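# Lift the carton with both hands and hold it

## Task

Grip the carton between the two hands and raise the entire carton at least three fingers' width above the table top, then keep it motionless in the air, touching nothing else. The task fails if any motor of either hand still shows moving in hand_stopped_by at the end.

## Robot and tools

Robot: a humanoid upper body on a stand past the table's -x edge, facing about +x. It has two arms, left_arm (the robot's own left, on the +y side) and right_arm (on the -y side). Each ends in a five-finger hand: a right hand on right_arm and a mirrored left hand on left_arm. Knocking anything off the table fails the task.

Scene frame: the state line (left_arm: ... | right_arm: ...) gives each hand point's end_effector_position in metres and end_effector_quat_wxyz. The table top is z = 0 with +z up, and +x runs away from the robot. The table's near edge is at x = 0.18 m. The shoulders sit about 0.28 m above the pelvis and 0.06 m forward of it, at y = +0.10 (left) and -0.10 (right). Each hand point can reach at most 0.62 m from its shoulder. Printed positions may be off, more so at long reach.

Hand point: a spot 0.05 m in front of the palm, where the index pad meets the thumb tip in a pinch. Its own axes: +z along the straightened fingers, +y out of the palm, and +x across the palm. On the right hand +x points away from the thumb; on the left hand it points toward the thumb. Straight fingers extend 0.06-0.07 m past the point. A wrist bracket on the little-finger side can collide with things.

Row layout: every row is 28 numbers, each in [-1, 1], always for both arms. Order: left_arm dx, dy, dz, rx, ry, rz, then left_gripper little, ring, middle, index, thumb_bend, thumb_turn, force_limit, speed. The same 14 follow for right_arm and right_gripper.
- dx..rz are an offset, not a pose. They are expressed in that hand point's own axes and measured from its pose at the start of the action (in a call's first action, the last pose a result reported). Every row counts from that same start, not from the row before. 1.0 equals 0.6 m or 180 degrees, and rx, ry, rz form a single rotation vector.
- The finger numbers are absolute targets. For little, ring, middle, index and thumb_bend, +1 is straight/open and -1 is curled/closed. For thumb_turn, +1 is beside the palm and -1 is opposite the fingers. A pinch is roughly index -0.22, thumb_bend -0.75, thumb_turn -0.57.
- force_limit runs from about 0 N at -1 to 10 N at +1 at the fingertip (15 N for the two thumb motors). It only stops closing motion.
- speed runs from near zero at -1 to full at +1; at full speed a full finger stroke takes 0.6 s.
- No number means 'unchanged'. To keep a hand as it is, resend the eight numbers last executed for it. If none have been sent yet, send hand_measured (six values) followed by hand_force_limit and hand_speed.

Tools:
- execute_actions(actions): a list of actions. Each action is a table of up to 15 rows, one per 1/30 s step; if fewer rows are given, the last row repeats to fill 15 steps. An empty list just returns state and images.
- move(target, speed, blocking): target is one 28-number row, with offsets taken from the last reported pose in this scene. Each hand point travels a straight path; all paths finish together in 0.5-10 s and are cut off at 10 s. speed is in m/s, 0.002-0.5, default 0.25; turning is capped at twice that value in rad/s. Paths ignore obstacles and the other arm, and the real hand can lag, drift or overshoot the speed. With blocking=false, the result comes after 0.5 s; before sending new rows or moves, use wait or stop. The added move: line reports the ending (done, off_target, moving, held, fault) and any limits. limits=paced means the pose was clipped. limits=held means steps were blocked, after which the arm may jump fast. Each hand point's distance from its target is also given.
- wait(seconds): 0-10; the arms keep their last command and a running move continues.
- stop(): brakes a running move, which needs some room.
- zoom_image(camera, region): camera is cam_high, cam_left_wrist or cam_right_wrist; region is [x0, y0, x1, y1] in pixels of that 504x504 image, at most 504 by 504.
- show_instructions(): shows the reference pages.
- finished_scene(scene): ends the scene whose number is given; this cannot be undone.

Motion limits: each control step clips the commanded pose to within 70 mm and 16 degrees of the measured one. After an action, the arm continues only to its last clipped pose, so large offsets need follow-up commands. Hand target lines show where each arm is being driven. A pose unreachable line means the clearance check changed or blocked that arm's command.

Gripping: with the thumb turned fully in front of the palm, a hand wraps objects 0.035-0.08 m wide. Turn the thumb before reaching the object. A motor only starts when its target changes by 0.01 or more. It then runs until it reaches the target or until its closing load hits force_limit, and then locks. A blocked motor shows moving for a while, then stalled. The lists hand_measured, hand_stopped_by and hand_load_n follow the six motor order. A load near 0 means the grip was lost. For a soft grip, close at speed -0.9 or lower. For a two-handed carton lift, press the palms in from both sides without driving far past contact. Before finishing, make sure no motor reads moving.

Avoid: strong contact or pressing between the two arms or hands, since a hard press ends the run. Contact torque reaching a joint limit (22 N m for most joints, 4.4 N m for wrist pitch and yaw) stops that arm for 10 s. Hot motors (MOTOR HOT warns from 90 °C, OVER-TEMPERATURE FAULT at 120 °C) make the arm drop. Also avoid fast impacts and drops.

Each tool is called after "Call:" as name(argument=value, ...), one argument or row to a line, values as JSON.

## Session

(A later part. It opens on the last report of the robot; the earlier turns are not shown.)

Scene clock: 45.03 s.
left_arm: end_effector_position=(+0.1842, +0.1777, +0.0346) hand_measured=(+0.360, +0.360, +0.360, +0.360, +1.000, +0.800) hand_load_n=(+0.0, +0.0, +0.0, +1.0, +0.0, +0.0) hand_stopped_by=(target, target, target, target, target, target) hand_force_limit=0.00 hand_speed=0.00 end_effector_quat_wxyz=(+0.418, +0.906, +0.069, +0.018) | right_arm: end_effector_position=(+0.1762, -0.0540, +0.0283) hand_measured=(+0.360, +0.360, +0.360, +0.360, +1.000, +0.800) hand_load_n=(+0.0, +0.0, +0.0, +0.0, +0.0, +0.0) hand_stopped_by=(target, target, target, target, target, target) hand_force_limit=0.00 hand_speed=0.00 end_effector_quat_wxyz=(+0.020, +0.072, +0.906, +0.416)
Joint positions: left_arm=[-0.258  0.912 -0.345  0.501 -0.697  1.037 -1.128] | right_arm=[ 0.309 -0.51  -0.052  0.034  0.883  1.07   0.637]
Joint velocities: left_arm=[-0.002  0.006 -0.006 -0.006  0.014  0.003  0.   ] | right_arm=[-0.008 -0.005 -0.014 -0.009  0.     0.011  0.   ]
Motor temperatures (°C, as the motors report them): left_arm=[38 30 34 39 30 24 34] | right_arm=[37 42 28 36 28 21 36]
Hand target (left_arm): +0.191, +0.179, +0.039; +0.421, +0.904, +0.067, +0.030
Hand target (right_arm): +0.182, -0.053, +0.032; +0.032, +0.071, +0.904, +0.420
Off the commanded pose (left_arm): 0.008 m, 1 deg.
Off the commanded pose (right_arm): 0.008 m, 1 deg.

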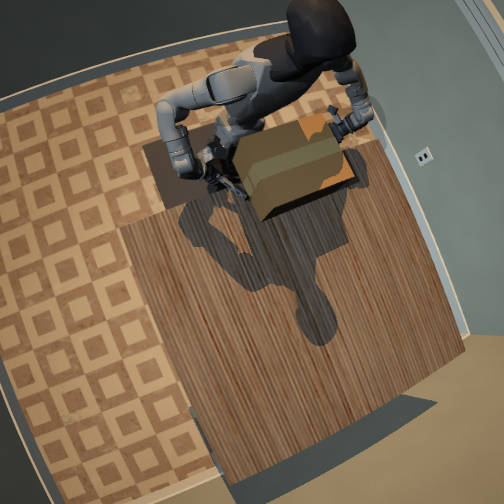

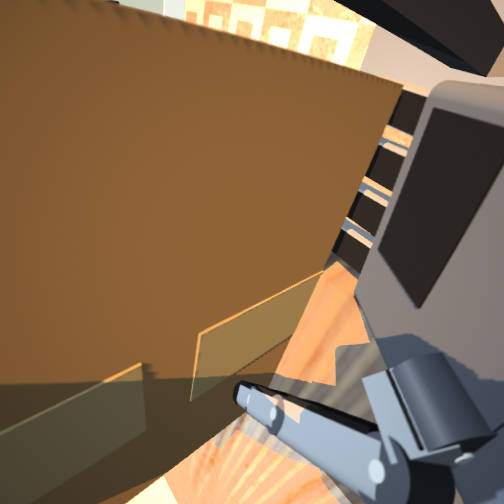

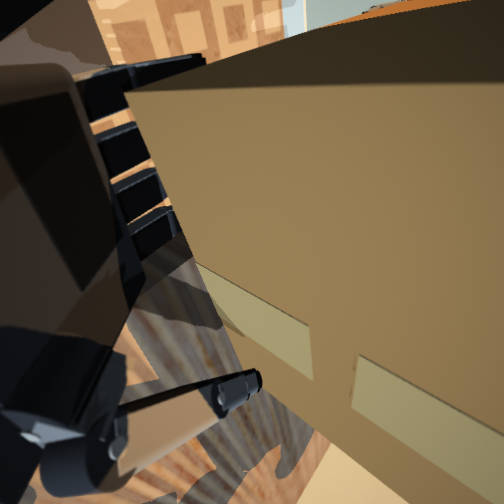

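Call:
execute_actions(
  actions=[
    [[-0.002,0.010,-0.008,-0.003,0.004,0.004,0.36,0.36,0.36,0.36,1,0.8,-0.6,-0.6, 0.002,0.013,-0.011,-0.003,-0.004,-0.004,0.36,0.36,0.36,0.36,1,0.8,-0.6,-0.6]],
    [[0,0.010,0,-0.006,0,0,0.42,0.42,0.42,0.1,1,-0.6,-0.6,-0.6, 0,0.010,0,-0.006,0,0,0.42,0.42,0.42,0.1,1,-0.6,-0.6,-0.6]],
  ],
)

Scene clock: 46.17 s.
left_arm: end_effector_position=(+0.1819, +0.1776, +0.0397) hand_measured=(+0.420, +0.420, +0.420, +0.320, +1.000, +0.726) hand_load_n=(+0.0, +0.0, +0.0, +1.5, +0.0, +2.5) hand_stopped_by=(target, target, target, force, target, force) hand_force_limit=-0.60 hand_speed=-0.60 end_effector_quat_wxyz=(+0.414, +0.907, +0.065, +0.023) | right_arm: end_effector_position=(+0.1739, -0.0535, +0.0370) hand_measured=(+0.420, +0.420, +0.420, +0.340, +1.000, +0.574) hand_load_n=(+0.0, +0.0, +0.0, +2.0, +0.0, +0.0) hand_stopped_by=(target, target, target, force, target, moving) hand_force_limit=-0.60 hand_speed=-0.60 end_effector_quat_wxyz=(+0.027, +0.066, +0.907, +0.416)
Joint positions: left_arm=[-0.217  0.931 -0.306  0.429 -0.712  1.06  -1.103] | right_arm=[ 0.346 -0.513 -0.076 -0.036  0.898  1.089  0.621]
Joint velocities: left_arm=[ 0.     0.006 -0.005  0.    -0.014  0.     0.   ] | right_arm=[-0.005  0.    -0.008 -0.003  0.006  0.     0.   ]
Motor temperatures (°C, as the motors report them): left_arm=[38 30 34 39 30 24 34] | right_arm=[37 42 28 36 28 21 35]
Hand target (left_arm): +0.183, +0.174, +0.044; +0.425, +0.902, +0.063, +0.026
Hand target (right_arm): +0.175, -0.050, +0.042; +0.028, +0.066, +0.902, +0.426
Off the commanded pose (left_arm): 0.006 m, 1 deg.
Off the commanded pose (right_arm): 0.006 m, 1 deg.

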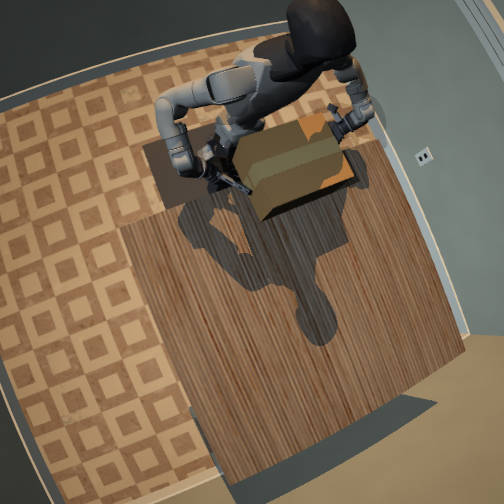

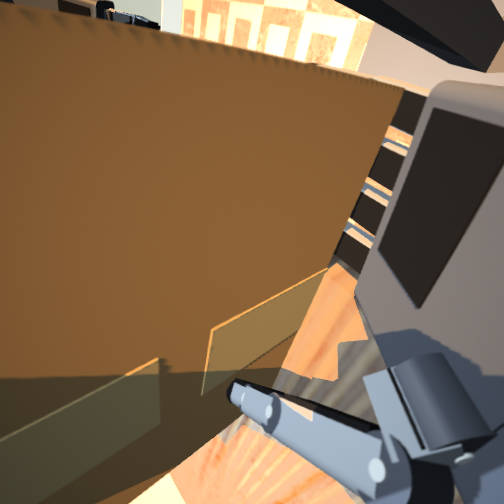

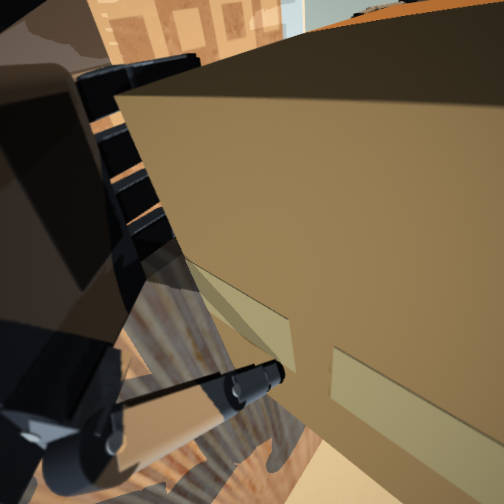

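Call:
execute_actions(
  actions=[
    [[-0.016,0.039,0.025,-0.020,-0.024,0.012,0.42,0.42,0.42,0.1,1,-0.6,-0.6,-0.6, 0.012,0.034,0.022,-0.016,0.022,-0.012,0.42,0.42,0.42,0.1,1,-0.6,-0.6,-0.6]],
  ],
)

Scene clock: 46.90 s.
left_arm: end_effector_position=(+0.1794, +0.1769, +0.0400) hand_measured=(+0.420, +0.420, +0.420, +0.320, +1.000, +0.728) hand_load_n=(+0.5, +0.0, +0.0, +1.5, +1.5, +8.0) hand_stopped_by=(target, target, target, force, target, force) hand_force_limit=-0.60 hand_speed=-0.60 end_effector_quat_wxyz=(+0.405, +0.913, +0.052, +0.007) | right_arm: end_effector_position=(+0.1737, -0.0541, +0.0351) hand_measured=(+0.420, +0.420, +0.420, +0.340, +1.000, +0.498) hand_load_n=(+0.0, +0.0, +0.0, +0.0, +1.5, +8.5) hand_stopped_by=(target, target, target, force, target, force) hand_force_limit=-0.60 hand_speed=-0.60 end_effector_quat_wxyz=(+0.015, +0.051, +0.911, +0.408)
Joint positions: left_arm=[-0.243  0.948 -0.334  0.408 -0.698  1.094 -1.102] | right_arm=[ 0.315 -0.539 -0.062 -0.029  0.892  1.115  0.617]
Joint velocities: left_arm=[ 0.002  0.     0.008  0.    -0.009  0.     0.   ] | right_arm=[-0.011  0.002 -0.009 -0.002  0.     0.     0.   ]
Motor temperatures (°C, as the motors report them): left_arm=[38 30 34 39 30 24 33] | right_arm=[37 42 28 36 28 21 35]
Hand target (left_arm): +0.176, +0.151, +0.048; +0.445, +0.895, +0.033, -0.002
Hand target (right_arm): +0.169, -0.030, +0.045; +0.004, +0.033, +0.897, +0.440
Off the commanded pose (left_arm): 0.028 m, 6 deg.
Off the commanded pose (right_arm): 0.026 m, 5 deg.

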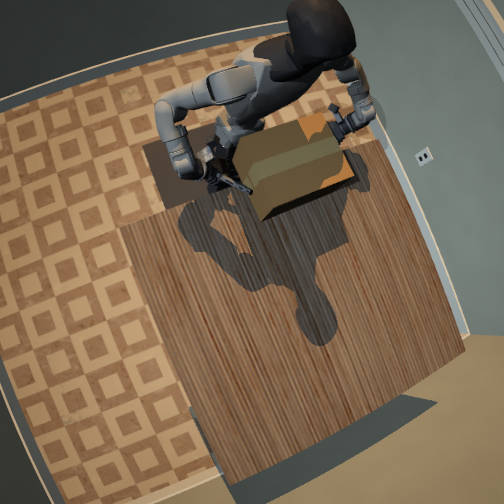

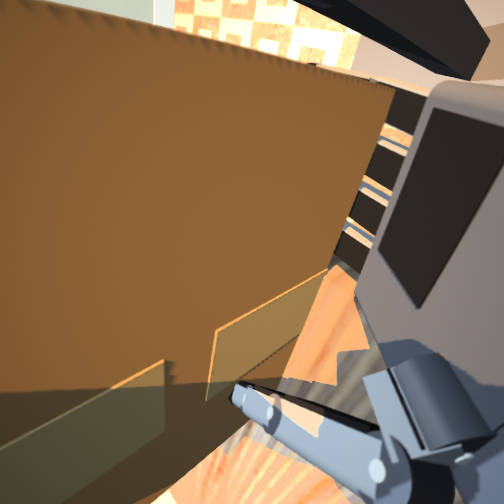

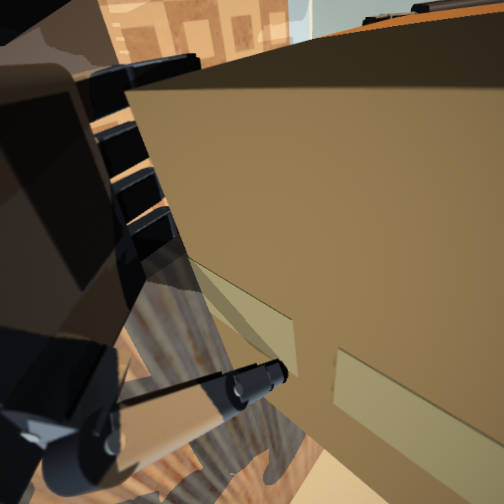

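Call:
execute_actions(
  actions=[
    [[-0.009,0.071,-0.003,-0.038,0.0,0.020,0.42,0.42,0.42,0.1,1,-0.6,-0.6,-0.6, 0.010,0.071,-0.007,-0.034,0.0,-0.020,0.42,0.42,0.42,0.1,1,-0.6,-0.6,-0.6]],
  ],
)

Scene clock: 48.90 s.
left_arm: end_effector_position=(+0.1812, +0.1770, +0.0669) hand_measured=(+0.420, +0.420, +0.420, +0.320, +1.000, +0.728) hand_load_n=(+0.0, +0.0, +0.0, +4.0, +1.0, +14.0) hand_stopped_by=(target, target, target, force, target, force) hand_force_limit=-0.60 hand_speed=-0.60 end_effector_quat_wxyz=(+0.420, +0.906, +0.045, +0.026) | right_arm: end_effector_position=(+0.1743, -0.0503, +0.0604) hand_measured=(+0.420, +0.420, +0.420, +0.342, +1.000, +0.498) hand_load_n=(+0.0, +0.0, +0.0, +4.0, +1.0, +11.0) hand_stopped_by=(target, target, target, force, target, force) hand_force_limit=-0.60 hand_speed=-0.60 end_effector_quat_wxyz=(+0.037, +0.036, +0.903, +0.427)
Joint positions: left_arm=[-0.174  1.006 -0.241  0.27  -0.755  1.148 -1.105] | right_arm=[ 0.376 -0.551 -0.11  -0.151  0.934  1.131  0.626]
Joint velocities: left_arm=[ 0.021 -0.012  0.014  0.     0.008  0.027  0.008] | right_arm=[ 0.003 -0.005  0.     0.    -0.002  0.017 -0.014]
Motor temperatures (°C, as the motors report them): left_arm=[38 30 34 39 30 24 34] | right_arm=[37 42 28 36 28 21 35]
Hand target (left_arm): +0.177, +0.150, +0.074; +0.458, +0.888, +0.022, +0.021
Hand target (right_arm): +0.169, -0.029, +0.070; +0.029, +0.020, +0.890, +0.455
Off the commanded pose (left_arm): 0.029 m, 5 deg.
Off the commanded pose (right_arm): 0.024 m, 4 deg.

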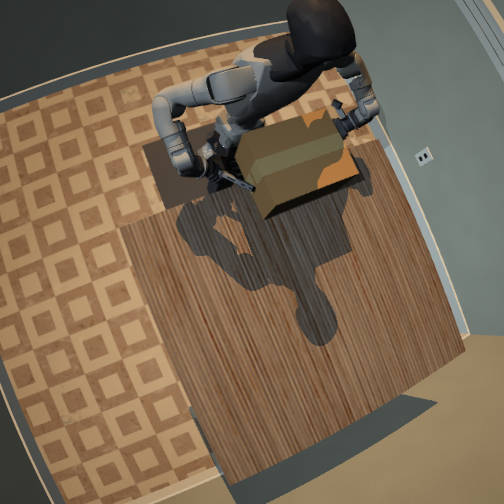

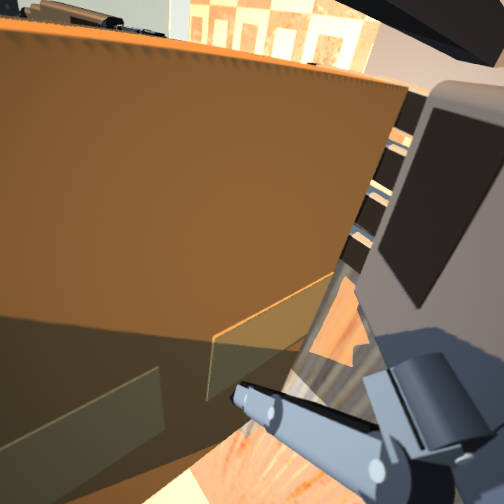

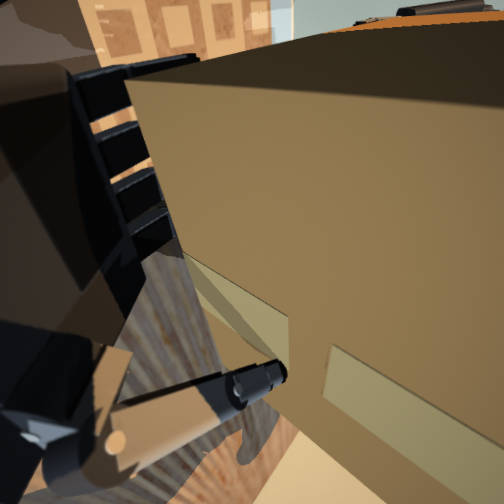

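Call:
execute_actions(
  actions=[
    [[-0.004,0.064,0.0,-0.026,-0.010,0.010,0.42,0.42,0.42,0.1,1,-0.6,-0.6,-0.6, 0.003,0.062,-0.008,-0.020,0.007,-0.009,0.42,0.42,0.42,0.1,1,-0.6,-0.6,-0.6]],
    [[0.031,0.066,0.004,-0.027,-0.003,0.018,0.42,0.42,0.42,0.1,1,-0.6,-0.6,-0.6, -0.032,0.064,-0.005,-0.021,0.001,-0.016,0.42,0.42,0.42,0.1,1,-0.6,-0.6,-0.6]],
  ],
)

Scene clock: 50.17 s.
left_arm: end_effector_position=(+0.2095, +0.1757, +0.1103) hand_measured=(+0.420, +0.420, +0.420, +0.320, +1.000, +0.728) hand_load_n=(+0.0, +0.0, +0.0, +4.5, +1.0, +13.5) hand_stopped_by=(target, target, target, force, target, force) hand_force_limit=-0.60 hand_speed=-0.60 end_effector_quat_wxyz=(+0.424, +0.904, +0.043, +0.040) | right_arm: end_effector_position=(+0.2004, -0.0476, +0.1055) hand_measured=(+0.420, +0.420, +0.420, +0.342, +1.000, +0.498) hand_load_n=(+0.0, +0.0, +0.0, +4.5, +1.0, +11.0) hand_stopped_by=(target, target, target, force, target, force) hand_force_limit=-0.60 hand_speed=-0.60 end_effector_quat_wxyz=(+0.060, +0.026, +0.900, +0.431)
Joint positions: left_arm=[-0.253  1.045 -0.123  0.143 -0.81   1.378 -1.077] | right_arm=[ 0.327 -0.539 -0.322 -0.325  1.146  1.387  0.447]
Joint velocities: left_arm=[ 0.005 -0.017 -0.009 -0.006  0.023  0.008  0.   ] | right_arm=[ 0.009  0.015  0.002 -0.002  0.002  0.016 -0.013]
Motor temperatures (°C, as the motors report them): left_arm=[38 30 34 40 31 24 35] | right_arm=[37 42 28 36 28 21 36]
Hand target (left_arm): +0.205, +0.152, +0.118; +0.460, +0.887, +0.018, +0.034
Hand target (right_arm): +0.193, -0.030, +0.115; +0.049, +0.005, +0.888, +0.457
Off the commanded pose (left_arm): 0.026 m, 5 deg.
Off the commanded pose (right_arm): 0.021 m, 4 deg.

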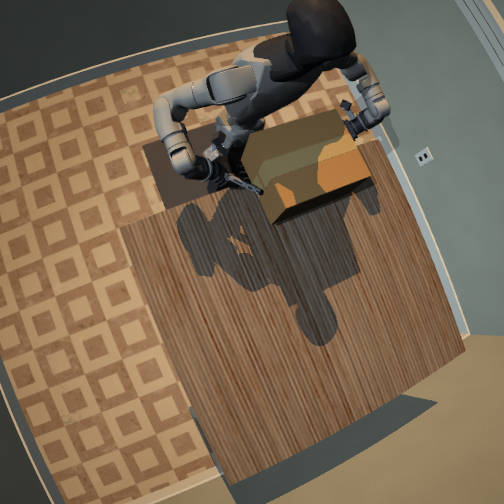

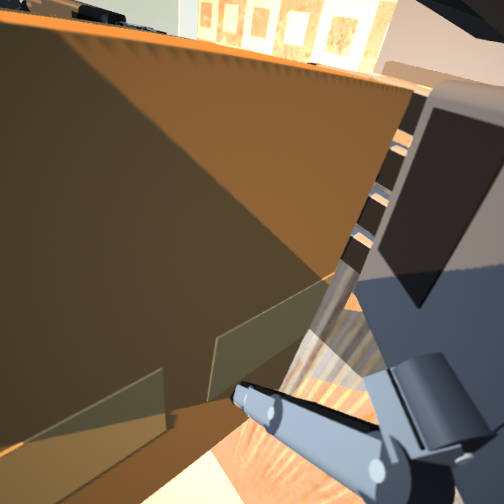

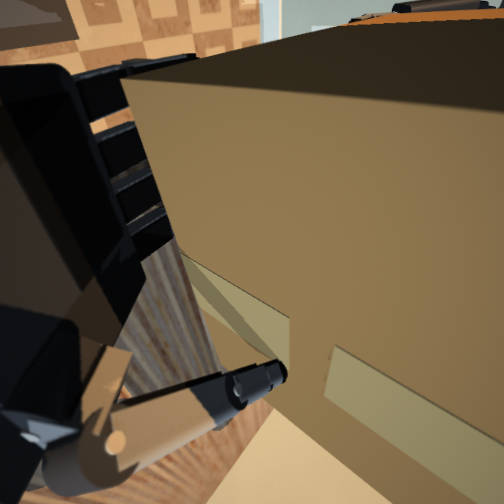

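Call:
execute_actions(
  actions=[
    [[0.032,0.068,0.0,-0.029,0.007,0.032,0.42,0.42,0.42,0.1,1,-0.6,-0.6,-0.6, -0.032,0.065,-0.009,-0.021,-0.006,-0.030,0.42,0.42,0.42,0.1,1,-0.6,-0.6,-0.6]],
  ],
)

Call:
wait(
  seconds=1.5,
)

Call:
zoom_image(
  camera="cam_high",
  region=[180, 60, 410, 250],
)

Scene clock: 50.83 s.
left_arm: end_effector_position=(+0.2344, +0.1746, +0.1355) hand_measured=(+0.420, +0.420, +0.420, +0.320, +1.000, +0.728) hand_load_n=(+0.0, +0.0, +0.0, +4.0, +1.0, +13.0) hand_stopped_by=(target, target, target, force, target, force) hand_force_limit=-0.60 hand_speed=-0.60 end_effector_quat_wxyz=(+0.431, +0.898, +0.028, +0.079) | right_arm: end_effector_position=(+0.2261, -0.0471, +0.1322) hand_measured=(+0.420, +0.420, +0.420, +0.342, +1.000, +0.498) hand_load_n=(+0.0, +0.0, +0.0, +5.0, +1.0, +10.0) hand_stopped_by=(target, target, target, force, target, force) hand_force_limit=-0.60 hand_speed=-0.60 end_effector_quat_wxyz=(+0.103, +0.006, +0.896, +0.433)
Joint positions: left_arm=[-0.334  1.035 -0.074  0.132 -0.813  1.42  -1.081] | right_arm=[ 0.24  -0.529 -0.433 -0.365  1.249  1.475  0.356]
Joint velocities: left_arm=[ 0.    -0.006  0.005 -0.005  0.012  0.001  0.   ] | right_arm=[ 0.005  0.    -0.014 -0.002  0.002  0.011 -0.02 ]
Motor temperatures (°C, as the motors report them): left_arm=[38 30 34 40 31 24 35] | right_arm=[37 42 28 36 28 21 36]
Hand target (left_arm): +0.230, +0.153, +0.143; +0.463, +0.883, +0.002, +0.073
Hand target (right_arm): +0.217, -0.030, +0.141; +0.089, -0.017, +0.885, +0.457
Off the commanded pose (left_arm): 0.024 m, 5 deg.
Off the commanded pose (right_arm): 0.021 m, 4 deg.

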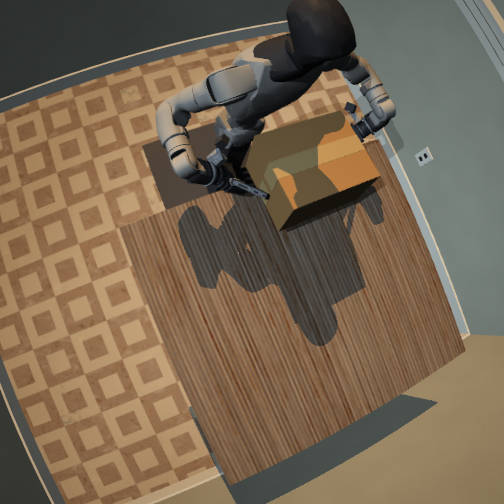

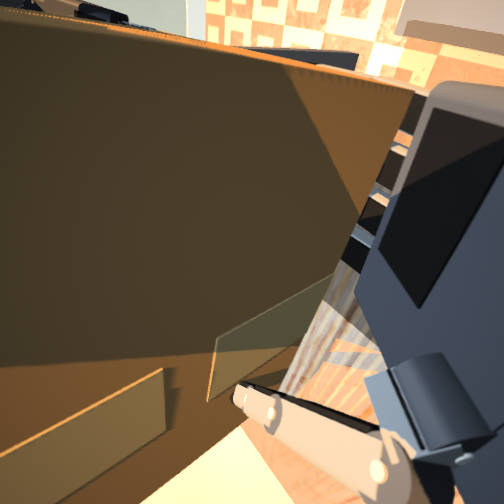

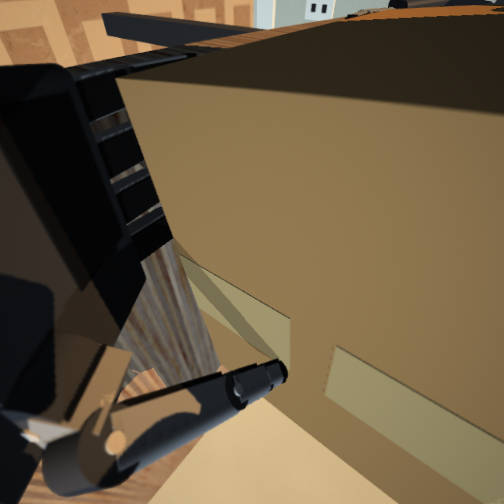

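Scene clock: 52.33 s.
left_arm: end_effector_position=(+0.2344, +0.1746, +0.1355) hand_measured=(+0.420, +0.420, +0.420, +0.320, +1.000, +0.728) hand_load_n=(+0.0, +0.0, +0.0, +4.0, +1.0, +13.0) hand_stopped_by=(target, target, target, force, target, force) hand_force_limit=-0.60 hand_speed=-0.60 end_effector_quat_wxyz=(+0.431, +0.898, +0.028, +0.079) | right_arm: end_effector_position=(+0.2262, -0.0471, +0.1323) hand_measured=(+0.420, +0.420, +0.420, +0.342, +1.000, +0.498) hand_load_n=(+0.0, +0.0, +0.0, +4.5, +1.0, +10.0) hand_stopped_by=(target, target, target, force, target, force) hand_force_limit=-0.60 hand_speed=-0.60 end_effector_quat_wxyz=(+0.103, +0.007, +0.895, +0.433)
Joint positions: left_arm=[-0.334  1.035 -0.074  0.132 -0.813  1.42  -1.081] | right_arm=[ 0.24  -0.529 -0.433 -0.365  1.25   1.475  0.355]
Joint velocities: left_arm=[ 0.002  0.009 -0.008 -0.005 -0.002  0.     0.   ] | right_arm=[0.    0.003 0.008 0.005 0.009 0.    0.   ]
Motor temperatures (°C, as the motors report them): left_arm=[38 30 34 40 31 24 36] | right_arm=[37 42 28 37 28 21 37]
Hand target (left_arm): +0.230, +0.153, +0.143; +0.463, +0.883, +0.002, +0.073
Hand target (right_arm): +0.217, -0.030, +0.141; +0.089, -0.017, +0.885, +0.457
Off the commanded pose (left_arm): 0.024 m, 5 deg.
Off the commanded pose (right_arm): 0.021 m, 4 deg.
wait: 1.50 s; at rest by 0.17 s

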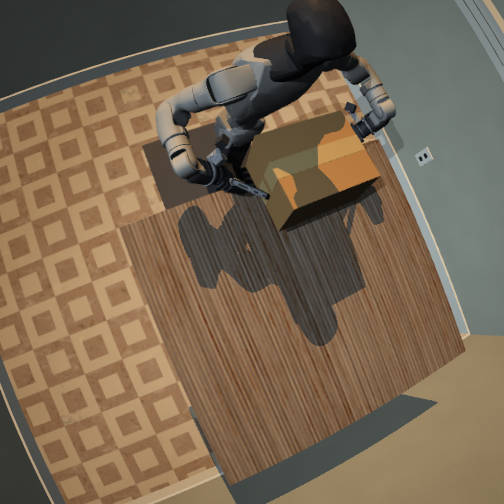

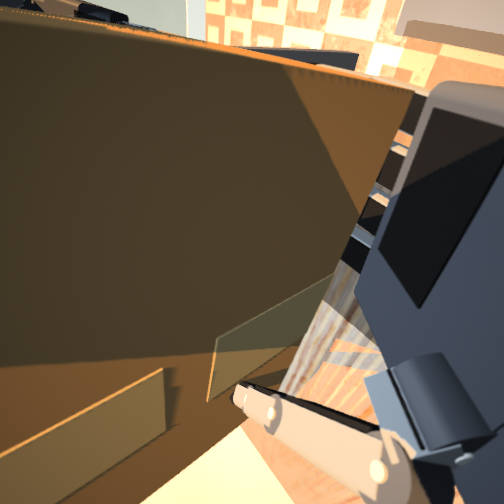

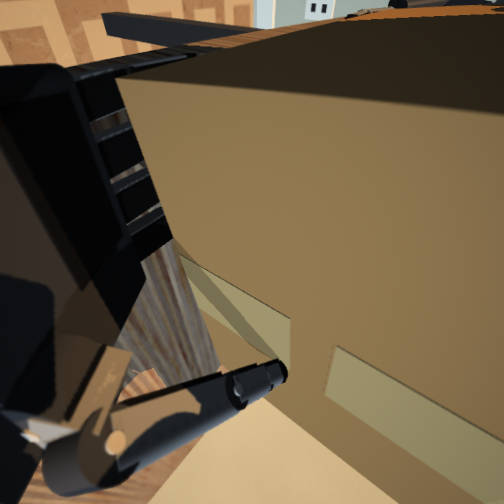

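Region (180, 60, 410, 250) of cam_high's 504x504 image, scaled by 2.191, with more detail than that image has; it fills the top 416 rows of this view, and the rest is white.

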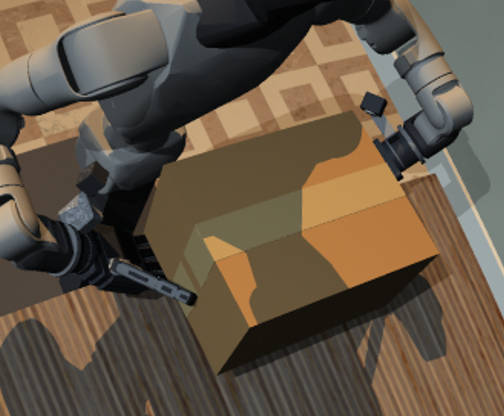

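Call:
execute_actions(
  actions=[],
)

Scene clock: 52.50 s.
left_arm: end_effector_position=(+0.2344, +0.1746, +0.1355) hand_measured=(+0.420, +0.420, +0.420, +0.320, +1.000, +0.728) hand_load_n=(+0.0, +0.0, +0.0, +4.0, +1.0, +13.0) hand_stopped_by=(target, target, target, force, target, force) hand_force_limit=-0.60 hand_speed=-0.60 end_effector_quat_wxyz=(+0.431, +0.898, +0.028, +0.079) | right_arm: end_effector_position=(+0.2262, -0.0471, +0.1323) hand_measured=(+0.420, +0.420, +0.420, +0.342, +1.000, +0.498) hand_load_n=(+0.0, +0.0, +0.0, +4.5, +1.0, +10.0) hand_stopped_by=(target, target, target, force, target, force) hand_force_limit=-0.60 hand_speed=-0.60 end_effector_quat_wxyz=(+0.103, +0.007, +0.895, +0.433)
Joint positions: left_arm=[-0.334  1.035 -0.074  0.132 -0.813  1.42  -1.081] | right_arm=[ 0.24  -0.529 -0.433 -0.365  1.25   1.475  0.355]
Joint velocities: left_arm=[ 0.005 -0.015  0.     0.011  0.005  0.     0.   ] | right_arm=[ 0.002  0.     0.018 -0.002  0.     0.     0.   ]
Motor temperatures (°C, as the motors report them): left_arm=[38 30 34 40 31 24 36] | right_arm=[37 42 28 37 28 21 37]
Hand target (left_arm): +0.230, +0.153, +0.143; +0.463, +0.883, +0.002, +0.073
Hand target (right_arm): +0.217, -0.030, +0.141; +0.089, -0.017, +0.885, +0.457
Off the commanded pose (left_arm): 0.024 m, 5 deg.
Off the commanded pose (right_arm): 0.021 m, 4 deg.

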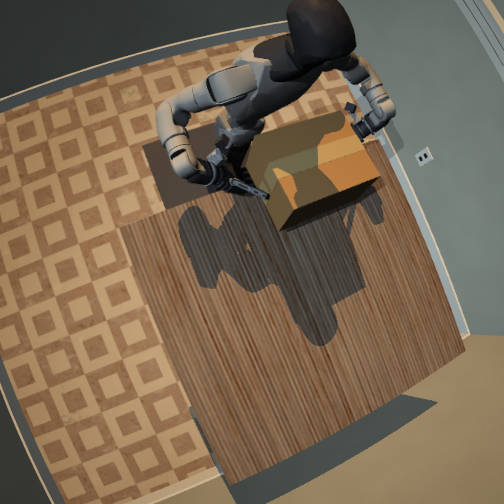

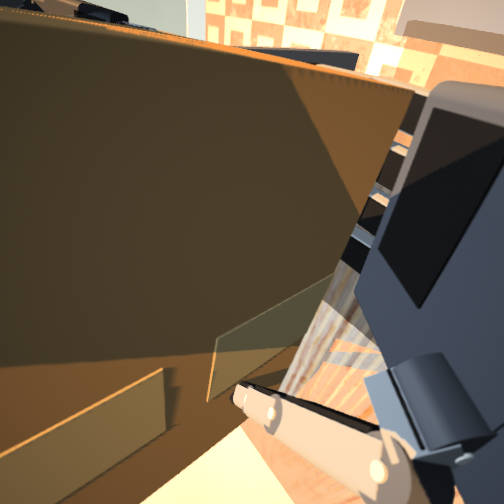

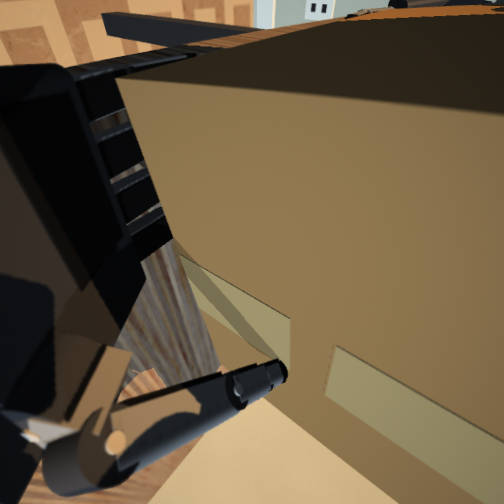

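Call:
finished_scene(
  scene=2,
)

The scene is finished: the task was done.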